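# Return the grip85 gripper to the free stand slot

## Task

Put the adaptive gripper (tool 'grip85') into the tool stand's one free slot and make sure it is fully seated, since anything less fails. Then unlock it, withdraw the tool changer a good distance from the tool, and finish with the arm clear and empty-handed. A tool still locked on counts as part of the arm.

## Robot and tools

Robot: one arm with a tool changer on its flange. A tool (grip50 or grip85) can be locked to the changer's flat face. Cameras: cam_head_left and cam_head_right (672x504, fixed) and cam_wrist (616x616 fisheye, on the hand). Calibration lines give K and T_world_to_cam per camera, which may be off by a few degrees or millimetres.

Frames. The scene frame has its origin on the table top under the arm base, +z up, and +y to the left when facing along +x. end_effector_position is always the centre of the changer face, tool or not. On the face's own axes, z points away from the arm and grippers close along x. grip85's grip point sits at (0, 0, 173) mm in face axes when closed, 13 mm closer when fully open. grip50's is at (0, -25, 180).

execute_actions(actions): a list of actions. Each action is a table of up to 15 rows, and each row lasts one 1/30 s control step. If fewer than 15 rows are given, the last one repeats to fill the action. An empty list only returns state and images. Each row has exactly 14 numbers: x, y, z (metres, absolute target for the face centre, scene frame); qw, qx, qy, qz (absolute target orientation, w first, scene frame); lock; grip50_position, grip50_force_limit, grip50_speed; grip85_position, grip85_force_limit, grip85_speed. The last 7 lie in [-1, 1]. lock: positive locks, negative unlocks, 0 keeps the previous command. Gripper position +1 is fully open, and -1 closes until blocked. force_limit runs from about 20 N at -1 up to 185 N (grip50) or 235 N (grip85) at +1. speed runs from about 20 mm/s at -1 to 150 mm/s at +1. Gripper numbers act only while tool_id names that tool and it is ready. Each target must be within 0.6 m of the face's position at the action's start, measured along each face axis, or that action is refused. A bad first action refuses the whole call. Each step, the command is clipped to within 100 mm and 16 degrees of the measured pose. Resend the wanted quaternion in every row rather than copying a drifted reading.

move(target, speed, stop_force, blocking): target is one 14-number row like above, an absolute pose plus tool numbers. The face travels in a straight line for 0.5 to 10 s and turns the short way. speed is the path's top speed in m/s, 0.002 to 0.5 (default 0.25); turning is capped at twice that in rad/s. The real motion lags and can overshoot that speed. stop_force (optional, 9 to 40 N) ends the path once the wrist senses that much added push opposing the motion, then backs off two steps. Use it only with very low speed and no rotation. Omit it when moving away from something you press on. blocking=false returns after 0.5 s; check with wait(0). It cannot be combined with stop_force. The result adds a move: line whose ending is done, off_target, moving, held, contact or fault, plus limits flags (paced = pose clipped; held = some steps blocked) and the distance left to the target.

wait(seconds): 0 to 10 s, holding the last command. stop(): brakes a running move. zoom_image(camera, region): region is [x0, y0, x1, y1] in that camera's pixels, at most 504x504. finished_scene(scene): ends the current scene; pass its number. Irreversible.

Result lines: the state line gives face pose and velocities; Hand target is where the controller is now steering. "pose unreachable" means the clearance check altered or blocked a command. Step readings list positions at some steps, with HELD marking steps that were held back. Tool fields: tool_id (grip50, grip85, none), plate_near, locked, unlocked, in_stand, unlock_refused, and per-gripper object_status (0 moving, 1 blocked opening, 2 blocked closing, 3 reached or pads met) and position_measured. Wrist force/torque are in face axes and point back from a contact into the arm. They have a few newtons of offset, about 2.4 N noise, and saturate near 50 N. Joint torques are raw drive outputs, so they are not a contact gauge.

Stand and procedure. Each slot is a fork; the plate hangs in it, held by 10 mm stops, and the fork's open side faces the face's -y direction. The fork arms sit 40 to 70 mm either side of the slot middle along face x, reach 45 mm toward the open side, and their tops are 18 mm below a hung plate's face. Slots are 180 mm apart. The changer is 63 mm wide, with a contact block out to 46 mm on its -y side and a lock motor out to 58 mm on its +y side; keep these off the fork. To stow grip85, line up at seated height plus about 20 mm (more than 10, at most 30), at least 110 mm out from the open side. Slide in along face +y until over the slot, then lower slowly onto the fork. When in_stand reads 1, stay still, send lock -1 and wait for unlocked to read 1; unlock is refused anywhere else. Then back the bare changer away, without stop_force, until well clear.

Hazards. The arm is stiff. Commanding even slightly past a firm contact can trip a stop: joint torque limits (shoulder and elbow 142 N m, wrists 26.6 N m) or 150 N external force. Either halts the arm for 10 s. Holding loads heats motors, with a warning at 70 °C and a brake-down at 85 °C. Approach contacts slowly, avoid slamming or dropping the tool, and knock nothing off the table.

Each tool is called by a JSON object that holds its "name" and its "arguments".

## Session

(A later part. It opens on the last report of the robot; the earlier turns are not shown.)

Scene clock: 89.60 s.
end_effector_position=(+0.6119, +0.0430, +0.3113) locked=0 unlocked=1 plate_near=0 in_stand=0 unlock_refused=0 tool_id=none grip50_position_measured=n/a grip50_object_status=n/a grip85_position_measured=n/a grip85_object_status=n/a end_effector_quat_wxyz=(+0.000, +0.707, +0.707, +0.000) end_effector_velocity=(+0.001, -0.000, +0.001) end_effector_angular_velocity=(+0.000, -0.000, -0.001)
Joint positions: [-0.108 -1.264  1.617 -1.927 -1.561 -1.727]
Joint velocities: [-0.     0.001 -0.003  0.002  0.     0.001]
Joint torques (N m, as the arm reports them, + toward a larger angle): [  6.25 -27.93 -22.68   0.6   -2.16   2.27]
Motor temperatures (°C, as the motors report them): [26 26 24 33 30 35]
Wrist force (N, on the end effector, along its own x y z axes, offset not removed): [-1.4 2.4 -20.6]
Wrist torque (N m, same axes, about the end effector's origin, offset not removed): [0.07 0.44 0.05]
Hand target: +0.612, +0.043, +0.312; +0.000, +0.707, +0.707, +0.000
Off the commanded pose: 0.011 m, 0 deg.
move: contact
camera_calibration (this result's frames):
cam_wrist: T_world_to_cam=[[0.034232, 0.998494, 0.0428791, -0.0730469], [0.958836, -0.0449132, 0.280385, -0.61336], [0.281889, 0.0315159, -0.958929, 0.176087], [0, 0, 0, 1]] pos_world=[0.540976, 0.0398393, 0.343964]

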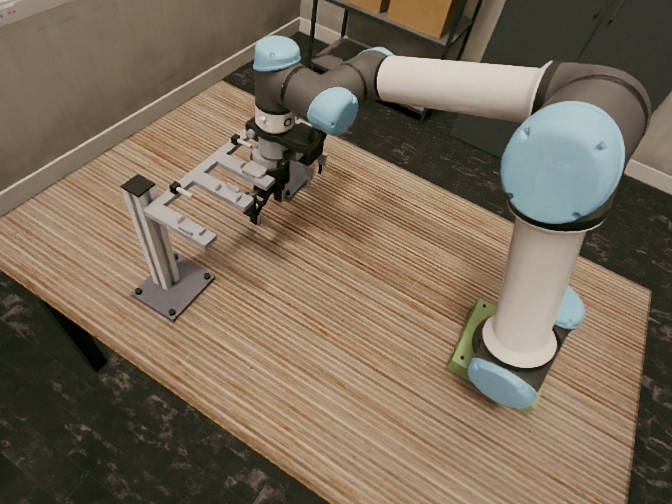

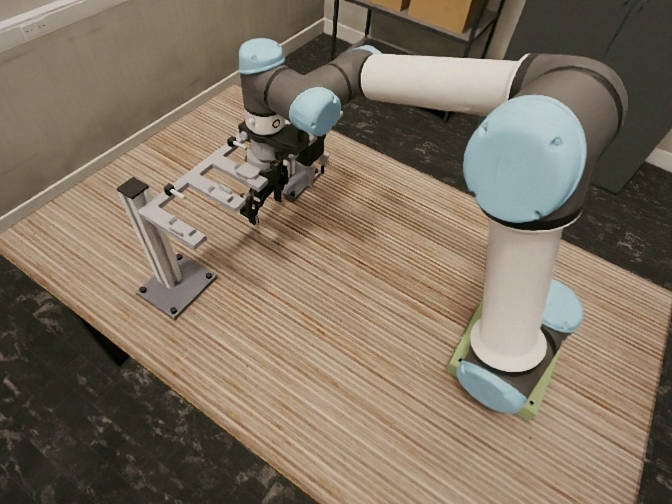

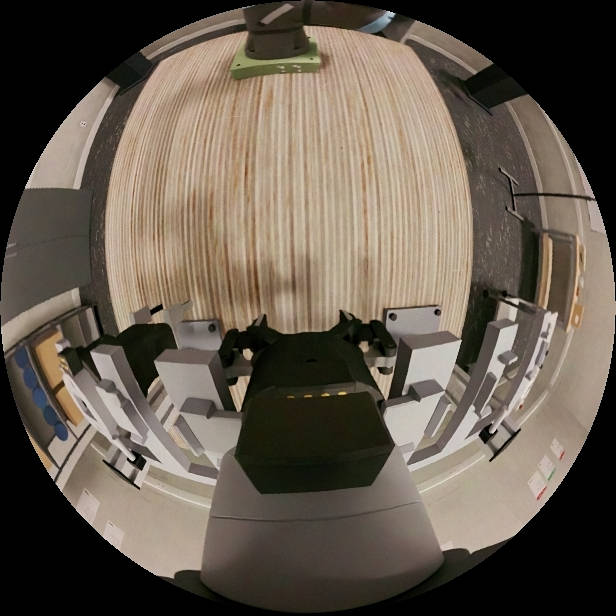

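{"name": "move", "arguments": {"target": [0.615,0.043,0.314,0,0.7071,0.7071,0,0,0,0,0,0,0,0], "speed": 0.01}}

{"name": "move", "arguments": {"target": [0.615,0.043,0.30,0,0.7071,0.7071,0,0,0,0,0,0,0,0], "speed": 0.003, "stop_force": 15}}

Scene clock: 101.57 s.
end_effector_position=(+0.6149, +0.0430, +0.3139) locked=0 unlocked=1 plate_near=0 in_stand=0 unlock_refused=0 tool_id=none grip50_position_measured=n/a grip50_object_status=n/a grip85_position_measured=n/a grip85_object_status=n/a end_effector_quat_wxyz=(+0.000, +0.707, +0.707, +0.000) end_effector_velocity=(+0.002, -0.000, +0.001) end_effector_angular_velocity=(-0.001, -0.000, +0.000)
Joint positions: [-0.107 -1.26   1.603 -1.918 -1.561 -1.726]
Joint velocities: [ 0.     0.004 -0.007  0.003 -0.001  0.   ]
Joint torques (N m, as the arm reports them, + toward a larger angle): [  6.79 -30.32 -33.81  -1.69  -2.43   2.4 ]
Motor temperatures (°C, as the motors report them): [26 26 24 33 30 35]
Wrist force (N, on the end effector, along its own x y z axes, offset not removed): [1.2 2.4 0.1]
Wrist torque (N m, same axes, about the end effector's origin, offset not removed): [0.23 -0.07 -0.21]
Hand target: +0.615, +0.043, +0.314; +0.000, +0.707, +0.707, +0.000
Off the commanded pose: 0.000 m, 0 deg.
move: done
camera_calibration (this result's frames):
cam_wrist: T_world_to_cam=[[0.0342479, 0.998492, 0.0428995, -0.0732444], [0.958877, -0.0449296, 0.280244, -0.616922], [0.281749, 0.0315376, -0.95897, 0.177794], [0, 0, 0, 1]] pos_world=[0.543967, 0.0398087, 0.346531]

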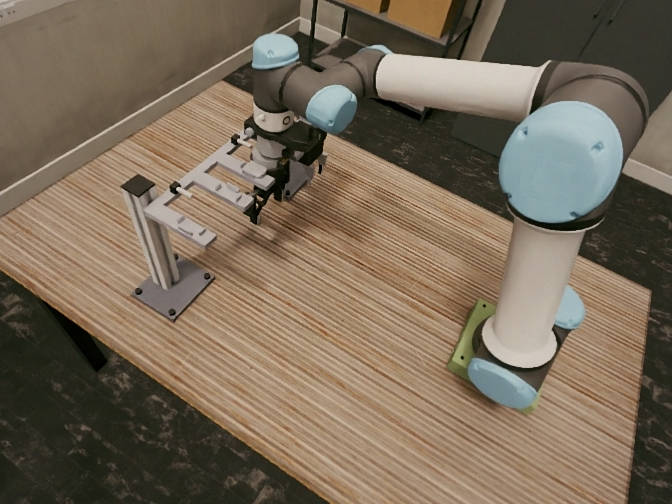

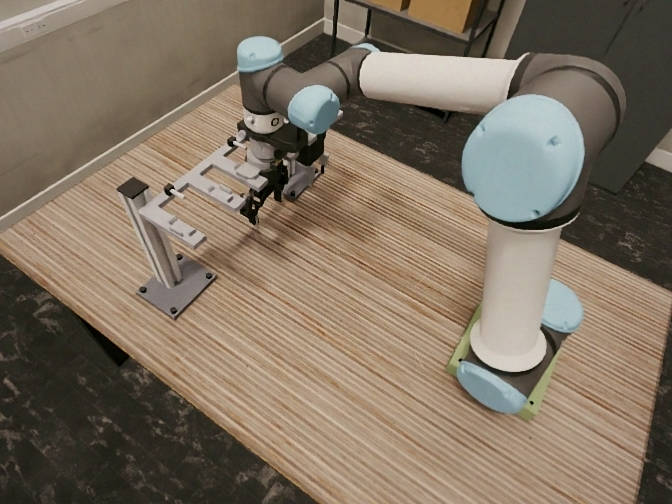

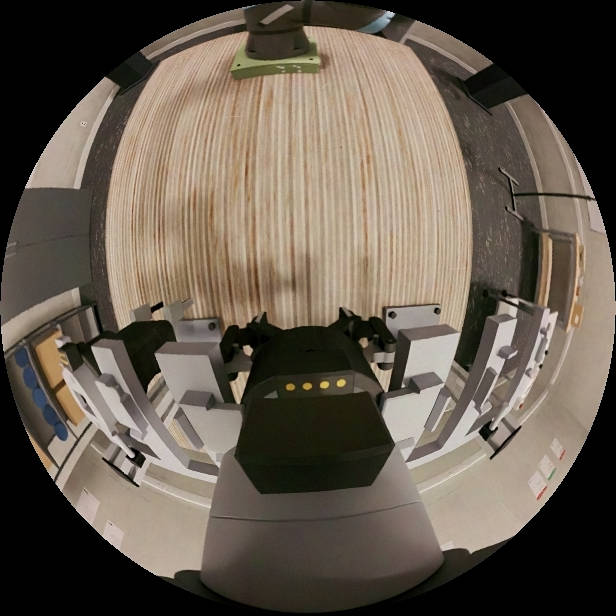

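Scene clock: 102.83 s.
end_effector_position=(+0.6149, +0.0430, +0.3113) locked=0 unlocked=1 plate_near=0 in_stand=0 unlock_refused=0 tool_id=none grip50_position_measured=n/a grip50_object_status=n/a grip85_position_measured=n/a grip85_object_status=n/a end_effector_quat_wxyz=(+0.000, +0.707, +0.707, +0.000) end_effector_velocity=(+0.001, -0.000, +0.001) end_effector_angular_velocity=(-0.001, -0.001, -0.000)
Joint positions: [-0.107 -1.258  1.608 -1.925 -1.561 -1.726]
Joint velocities: [ 0.     0.001 -0.003  0.001 -0.     0.   ]
Joint torques (N m, as the arm reports them, + toward a larger angle): [  5.08 -24.63 -20.63   1.28  -2.33   2.58]
Motor temperatures (°C, as the motors report them): [26 26 24 33 30 35]
Wrist force (N, on the end effector, along its own x y z axes, offset not removed): [-0.1 4.6 -26.8]
Wrist torque (N m, same axes, about the end effector's origin, offset not removed): [0.42 0.38 -0.26]
Hand target: +0.615, +0.043, +0.311; +0.000, +0.707, +0.707, +0.000
Off the commanded pose: 0.011 m, 0 deg.
move: contact
camera_calibration (this result's frames):
cam_wrist: T_world_to_cam=[[0.0342326, 0.998494, 0.0428693, -0.0731151], [0.958811, -0.0449138, 0.28047, -0.616248], [0.281974, 0.0315023, -0.958905, 0.175102], [0, 0, 0, 1]] pos_world=[0.543995, 0.0398108, 0.34388]

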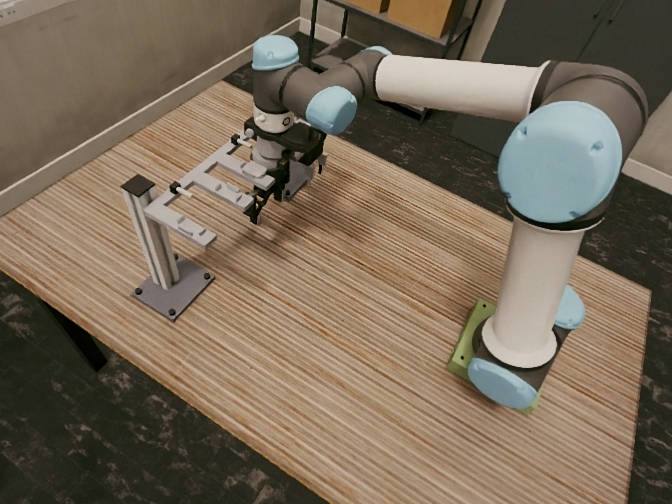

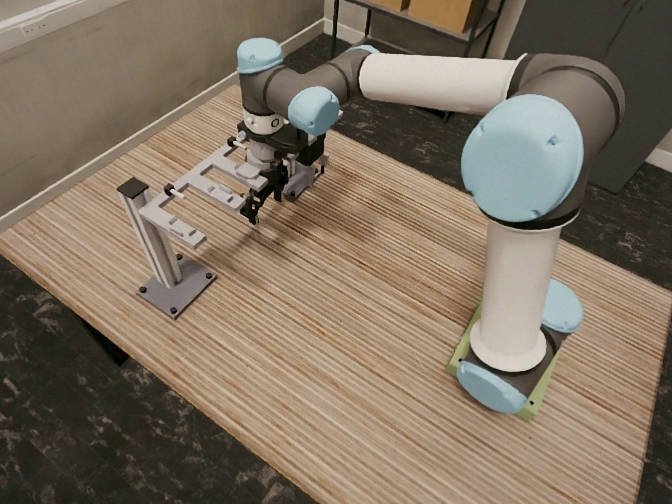

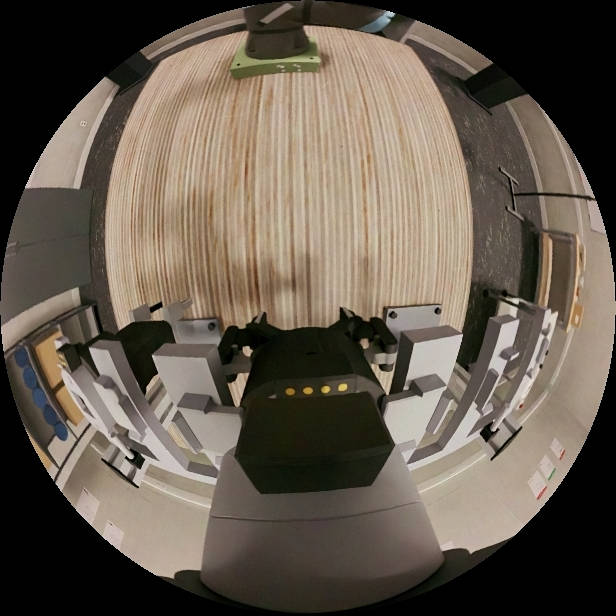

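{"name": "move", "arguments": {"target": [0.585,0.043,0.345,0,0.7071,0.7071,0,0,0,0,0,0,0,0], "speed": 0.1}}

{"name": "move", "arguments": {"target": [0.585,0.224,0.345,0,0.7071,0.7071,0,0,0,0,0,0,0,0], "speed": 0.2}}

{"name": "move", "arguments": {"target": [0.585,0.224,0.288,0,0.7071,0.7071,0,0,0,0,0,0,0,0], "speed": 0.03, "stop_force": 12}}

{"name": "move", "arguments": {"target": [0.585,0.25,0.288,0,0.7071,0.7071,0,0,0,0,0,0,0,0], "speed": 0.003, "stop_force": 10}}

{"name": "move", "arguments": {"target": [0.585,0.224,0.288,0,0.7071,0.7071,0,0,0,0,0,0,0,0], "speed": 0.02}}

{"name": "move", "arguments": {"target": [0.585,0.20,0.288,0,0.7071,0.7071,0,0,0,0,0,0,0,0], "speed": 0.003, "stop_force": 10}}

Scene clock: 118.17 s.
end_effector_position=(+0.5851, +0.0430, +0.3448) locked=0 unlocked=1 plate_near=0 in_stand=0 unlock_refused=0 tool_id=none grip50_position_measured=n/a grip50_object_status=n/a grip85_position_measured=n/a grip85_object_status=n/a end_effector_quat_wxyz=(+0.000, +0.707, +0.707, -0.000) end_effector_velocity=(-0.001, -0.000, +0.003) end_effector_angular_velocity=(-0.000, -0.002, -0.001)
Joint positions: [-0.116 -1.351  1.639 -1.863 -1.561 -1.735]
Joint velocities: [-0.001 -0.005 -0.001  0.003 -0.    -0.   ]
Joint torques (N m, as the arm reports them, + toward a larger angle): [ -6.66 -46.82 -19.7   -1.92  -1.17  -2.88]
Motor temperatures (°C, as the motors report them): [26 26 24 33 30 35]
Wrist force (N, on the end effector, along its own x y z axes, offset not removed): [3.2 0.2 2.0]
Wrist torque (N m, same axes, about the end effector's origin, offset not removed): [0.12 -0.12 -0.08]
Hand target: +0.585, +0.043, +0.345; +0.000, +0.707, +0.707, +0.000
Off the commanded pose: 0.000 m, 0 deg.
move: done
camera_calibration (this result's frames):
cam_wrist: T_world_to_cam=[[0.0342527, 0.998494, 0.0428602, -0.0734959], [0.958888, -0.0449219, 0.280208, -0.597065], [0.281711, 0.0315003, -0.958982, 0.215859], [0, 0, 0, 1]] pos_world=[0.514225, 0.0397642, 0.377457]

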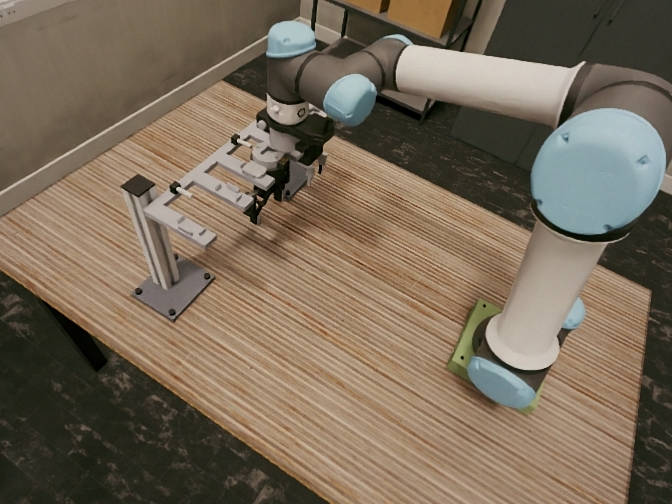

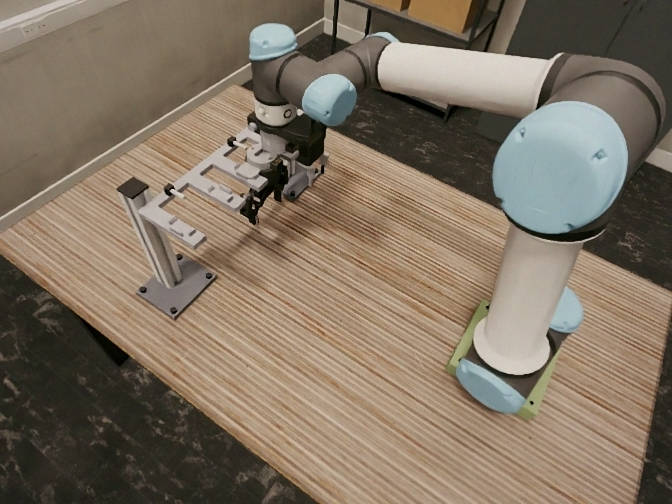

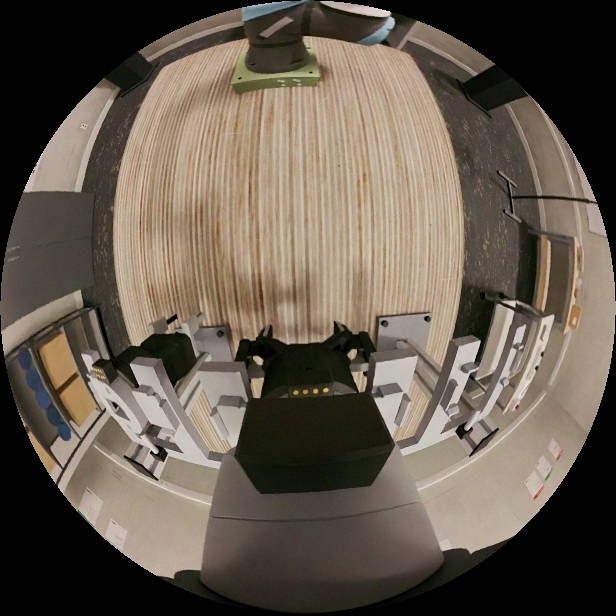

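Scene clock: 119.63 s.
end_effector_position=(+0.5847, +0.2237, +0.3450) locked=0 unlocked=1 plate_near=0 in_stand=0 unlock_refused=0 tool_id=none grip50_position_measured=n/a grip50_object_status=n/a grip85_position_measured=n/a grip85_object_status=n/a end_effector_quat_wxyz=(-0.000, +0.707, +0.707, -0.000) end_effector_velocity=(+0.000, +0.002, +0.000) end_effector_angular_velocity=(+0.000, -0.001, -0.001)
Joint positions: [ 0.193 -1.263  1.521 -1.836 -1.562 -1.426]
Joint velocities: [ 0.003  0.002 -0.003 -0.     0.     0.004]
Joint torques (N m, as the arm reports them, + toward a larger angle): [  7.02 -30.03 -35.68  -2.2   -2.61   2.75]
Motor temperatures (°C, as the motors report them): [26 26 24 33 30 35]
Wrist force (N, on the end effector, along its own x y z axes, offset not removed): [-0.8 3.0 0.9]
Wrist torque (N m, same axes, about the end effector's origin, offset not removed): [0.31 0.11 -0.20]
Hand target: +0.585, +0.224, +0.345; -0.000, +0.707, +0.707, -0.000
Off the commanded pose: 0.000 m, 0 deg.
move: done
camera_calibration (this result's frames):
cam_wrist: T_world_to_cam=[[0.0342356, 0.998486, 0.0430562, -0.254005], [0.958966, -0.0449517, 0.279933, -0.588511], [0.281445, 0.0317058, -0.959053, 0.210616], [0, 0, 0, 1]] pos_world=[0.513781, 0.220488, 0.377672]

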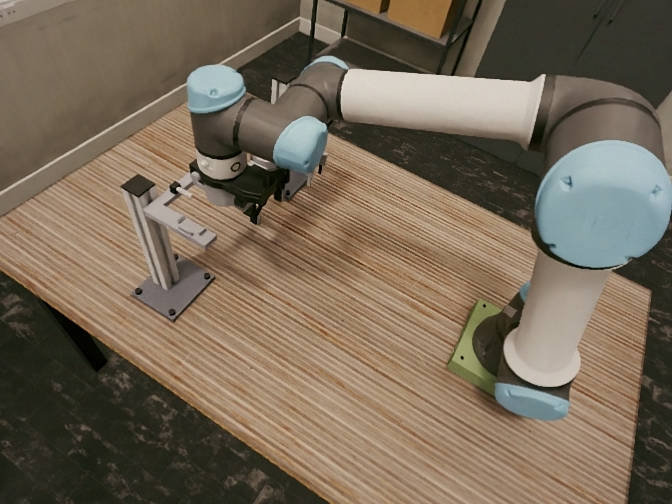

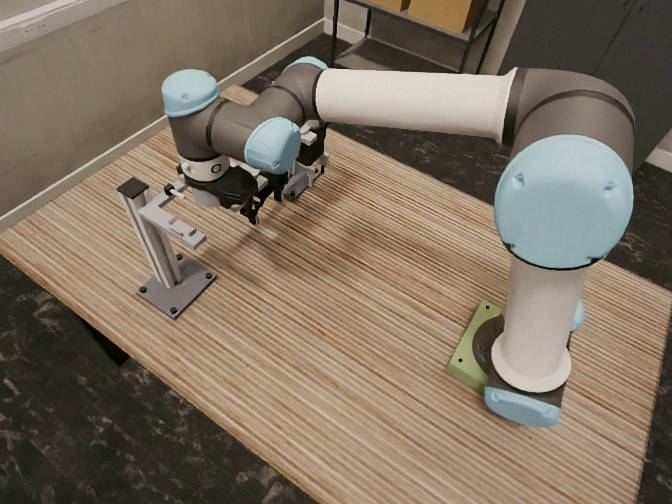

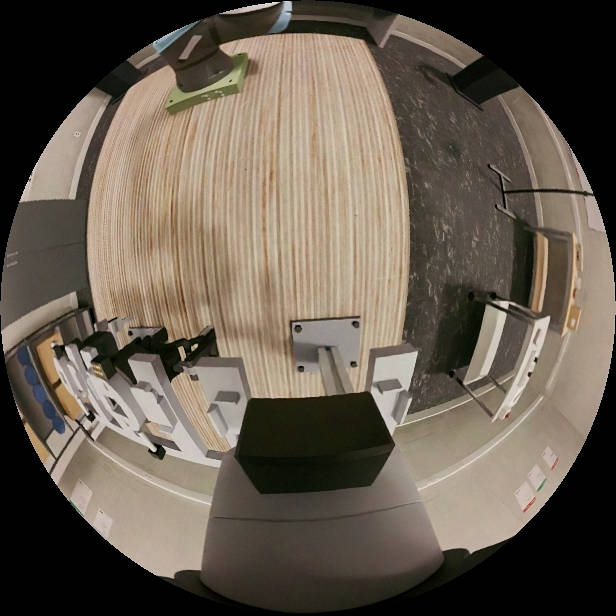

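Scene clock: 121.87 s.
end_effector_position=(+0.5850, +0.2240, +0.2882) locked=0 unlocked=1 plate_near=0 in_stand=0 unlock_refused=0 tool_id=none grip50_position_measured=n/a grip50_object_status=n/a grip85_position_measured=n/a grip85_object_status=n/a end_effector_quat_wxyz=(-0.000, +0.707, +0.707, -0.000) end_effector_velocity=(-0.000, +0.000, -0.001) end_effector_angular_velocity=(+0.000, -0.002, +0.000)
Joint positions: [ 0.194 -1.218  1.613 -1.972 -1.562 -1.425]
Joint velocities: [ 0.     0.001  0.004 -0.006 -0.    -0.   ]
Joint torques (N m, as the arm reports them, + toward a larger angle): [  6.81 -30.76 -18.8   -4.8   -2.37   2.52]
Motor temperatures (°C, as the motors report them): [26 26 24 33 30 35]
Wrist force (N, on the end effector, along its own x y z axes, offset not removed): [-0.3 3.5 -0.1]
Wrist torque (N m, same axes, about the end effector's origin, offset not removed): [0.22 0.04 -0.19]
Hand target: +0.585, +0.224, +0.288; -0.000, +0.707, +0.707, -0.000
Off the commanded pose: 0.000 m, 0 deg.
move: done
camera_calibration (this result's frames):
cam_wrist: T_world_to_cam=[[0.0342495, 0.998492, 0.0428958, -0.251835], [0.958888, -0.0449288, 0.280205, -0.572902], [0.28171, 0.0315354, -0.958981, 0.155934], [0, 0, 0, 1]] pos_world=[0.514046, 0.220798, 0.320871]

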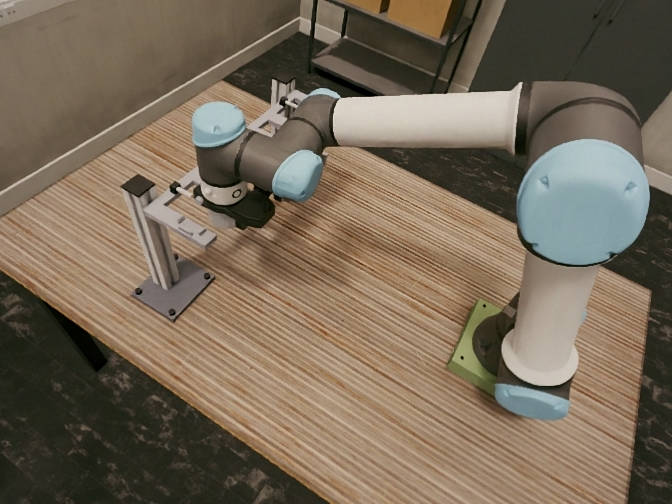

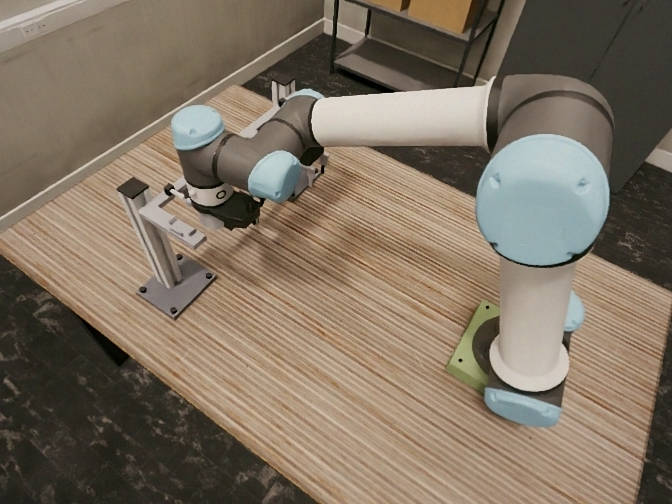

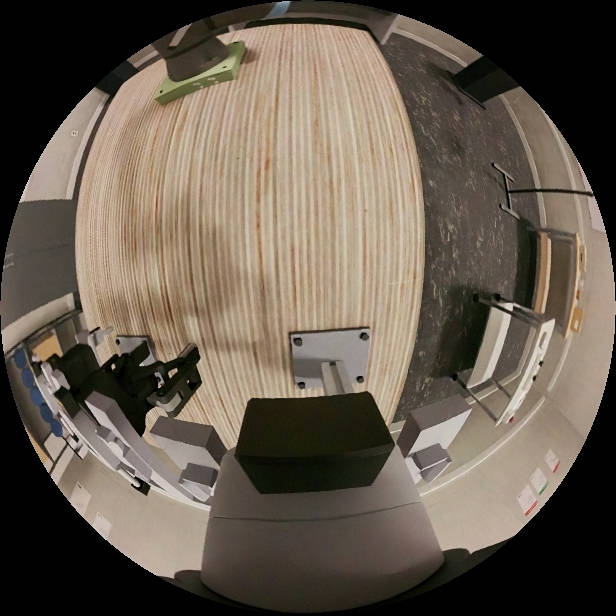

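Scene clock: 127.60 s.
end_effector_position=(+0.5850, +0.2400, +0.2881) locked=0 unlocked=1 plate_near=0 in_stand=0 unlock_refused=0 tool_id=none grip50_position_measured=n/a grip50_object_status=n/a grip85_position_measured=n/a grip85_object_status=n/a end_effector_quat_wxyz=(+0.000, +0.707, +0.707, -0.000) end_effector_velocity=(+0.000, -0.001, -0.001) end_effector_angular_velocity=(+0.001, +0.003, -0.001)
Joint positions: [ 0.22  -1.205  1.594 -1.967 -1.563 -1.399]
Joint velocities: [-0.002  0.001  0.001 -0.     0.001 -0.001]
Joint torques (N m, as the arm reports them, + toward a larger angle): [  3.3  -40.82 -21.05  -6.5    4.05  -2.76]
Motor temperatures (°C, as the motors report them): [26 26 24 33 30 35]
Wrist force (N, on the end effector, along its own x y z axes, offset not removed): [-22.7 -9.3 -1.3]
Wrist torque (N m, same axes, about the end effector's origin, offset not removed): [0.11 0.12 -0.33]
Hand target: +0.585, +0.240, +0.288; +0.000, +0.707, +0.707, -0.000
Off the commanded pose: 0.010 m, 0 deg.
move: contact
camera_calibration (this result's frames):
cam_wrist: T_world_to_cam=[[0.0345131, 0.998493, 0.0426662, -0.267922], [0.958909, -0.0451138, 0.280103, -0.572107], [0.281606, 0.0312458, -0.959021, 0.155418], [0, 0, 0, 1]] pos_world=[0.514079, 0.236853, 0.32073]

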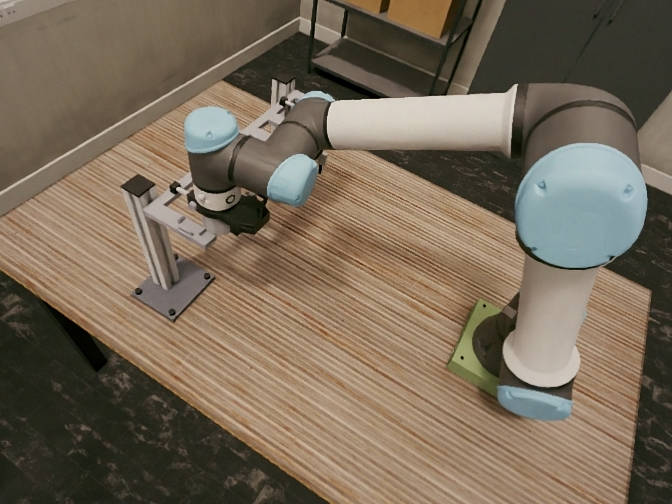

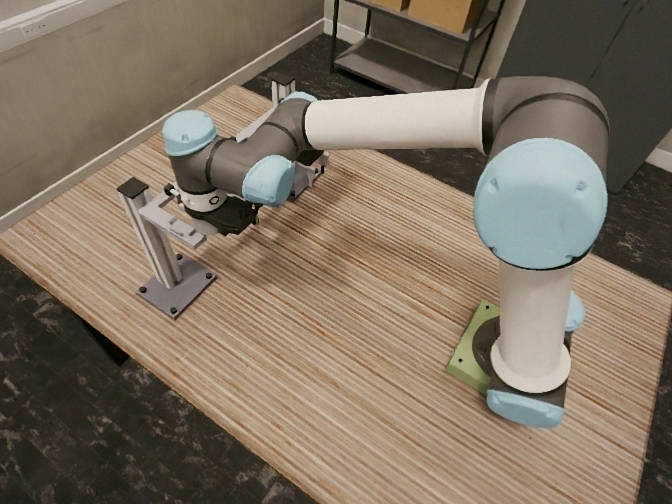

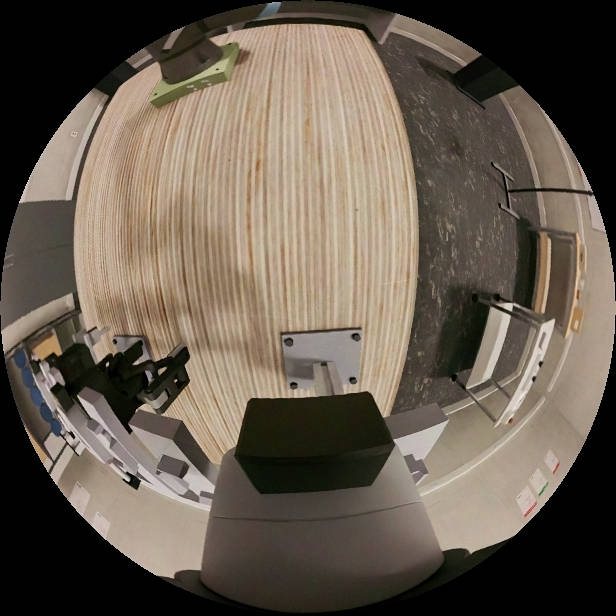

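Scene clock: 128.70 s.
end_effector_position=(+0.5850, +0.2242, +0.2880) locked=0 unlocked=1 plate_near=0 in_stand=0 unlock_refused=0 tool_id=none grip50_position_measured=n/a grip50_object_status=n/a grip85_position_measured=n/a grip85_object_status=n/a end_effector_quat_wxyz=(+0.000, +0.707, +0.707, +0.000) end_effector_velocity=(+0.000, -0.002, +0.000) end_effector_angular_velocity=(+0.001, -0.000, +0.000)
Joint positions: [ 0.194 -1.218  1.613 -1.973 -1.563 -1.425]
Joint velocities: [-0.003 -0.002  0.002 -0.001  0.001 -0.003]
Joint torques (N m, as the arm reports them, + toward a larger angle): [ -7.87 -52.33 -17.12  -4.67   2.67  -2.74]
Motor temperatures (°C, as the motors report them): [26 26 24 33 30 35]
Wrist force (N, on the end effector, along its own x y z axes, offset not removed): [1.1 1.0 0.4]
Wrist torque (N m, same axes, about the end effector's origin, offset not removed): [0.16 0.05 -0.09]
Hand target: +0.585, +0.224, +0.288; +0.000, +0.707, +0.707, +0.000
Off the commanded pose: 0.000 m, 0 deg.
move: done
camera_calibration (this result's frames):
cam_wrist: T_world_to_cam=[[0.0342588, 0.998493, 0.0428828, -0.25204], [0.958877, -0.0449352, 0.280242, -0.572891], [0.281746, 0.0315186, -0.958971, 0.155654], [0, 0, 0, 1]] pos_world=[0.514112, 0.221012, 0.320624]

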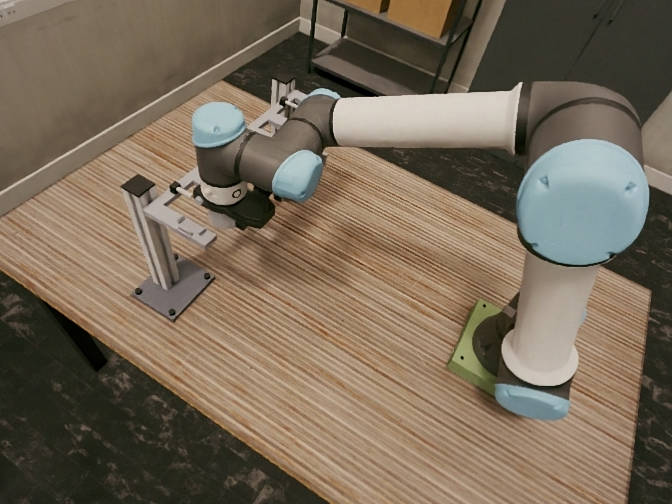

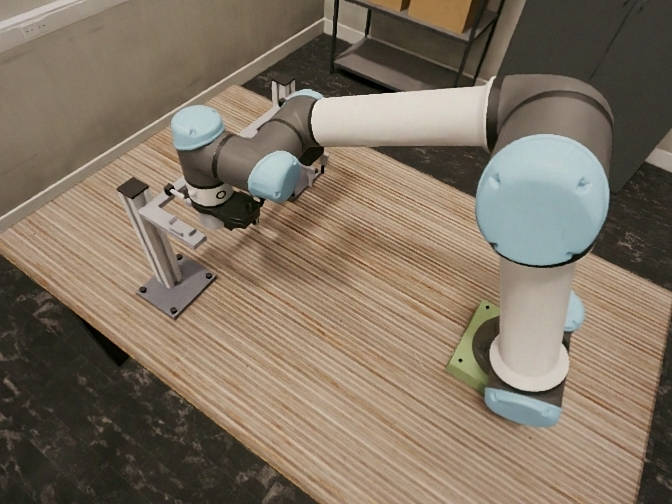

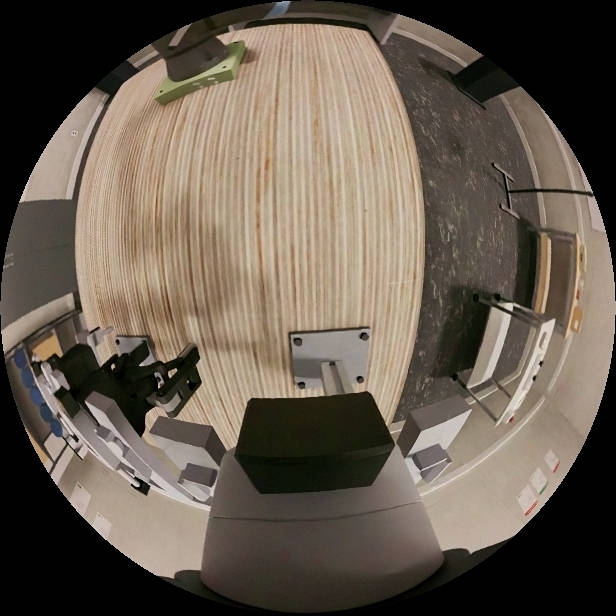

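Scene clock: 133.33 s.
end_effector_position=(+0.5850, +0.2115, +0.2880) locked=0 unlocked=1 plate_near=0 in_stand=0 unlock_refused=0 tool_id=none grip50_position_measured=n/a grip50_object_status=n/a grip85_position_measured=n/a grip85_object_status=n/a end_effector_quat_wxyz=(-0.000, +0.707, +0.707, +0.000) end_effector_velocity=(+0.000, +0.001, +0.001) end_effector_angular_velocity=(-0.001, -0.001, -0.001)
Joint positions: [ 0.173 -1.227  1.627 -1.977 -1.562 -1.446]
Joint velocities: [ 0.001 -0.001 -0.002  0.001 -0.001  0.002]
Joint torques (N m, as the arm reports them, + toward a larger angle): [ -4.5  -38.86 -34.63  -4.09  -2.93   2.57]
Motor temperatures (°C, as the motors report them): [26 26 24 33 30 35]
Wrist force (N, on the end effector, along its own x y z axes, offset not removed): [21.7 -1.0 -0.1]
Wrist torque (N m, same axes, about the end effector's origin, offset not removed): [0.25 -0.08 -0.31]
Hand target: +0.585, +0.212, +0.288; -0.000, +0.707, +0.707, +0.000
Off the commanded pose: 0.011 m, 0 deg.
move: contact
camera_calibration (this result's frames):
cam_wrist: T_world_to_cam=[[0.0339807, 0.998494, 0.0430713, -0.239206], [0.958894, -0.0447206, 0.280217, -0.573458], [0.281721, 0.0317788, -0.95897, 0.156033], [0, 0, 0, 1]] pos_world=[0.514056, 0.208242, 0.320627]

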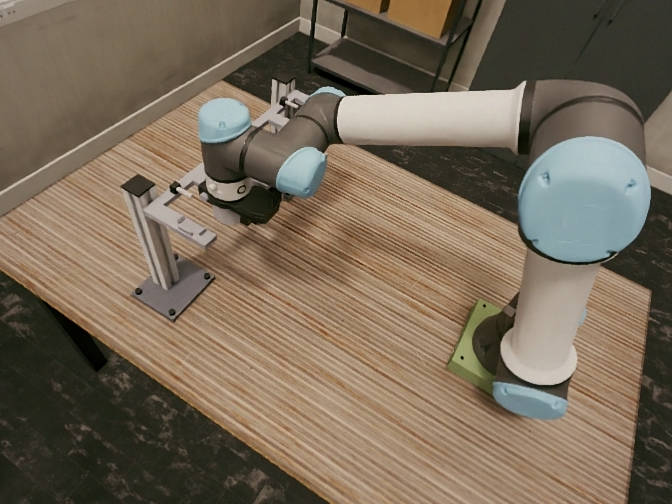

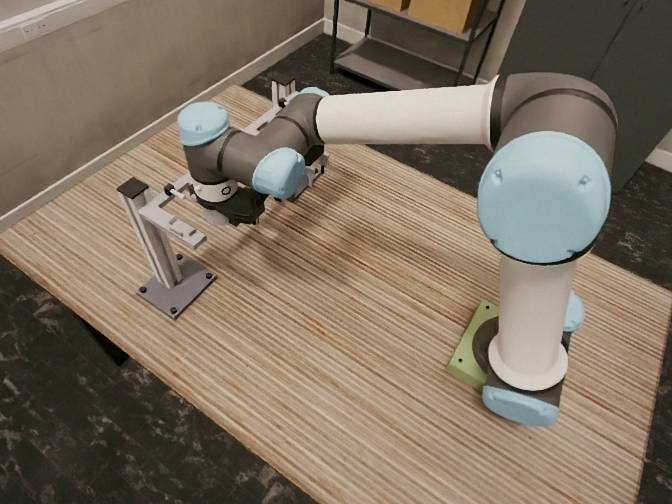

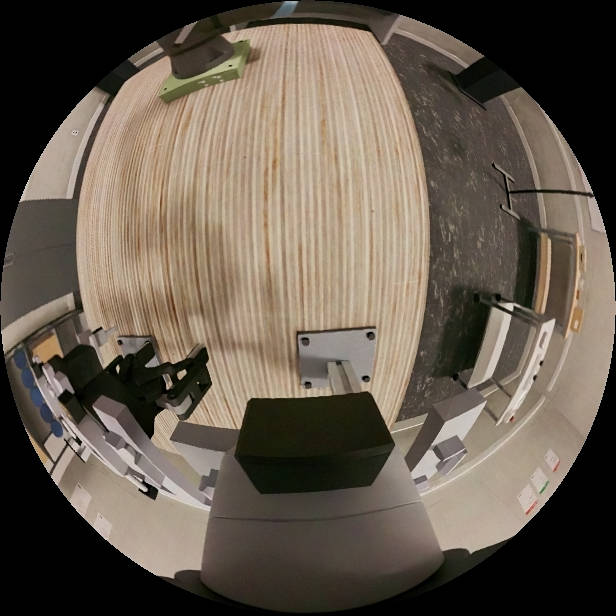

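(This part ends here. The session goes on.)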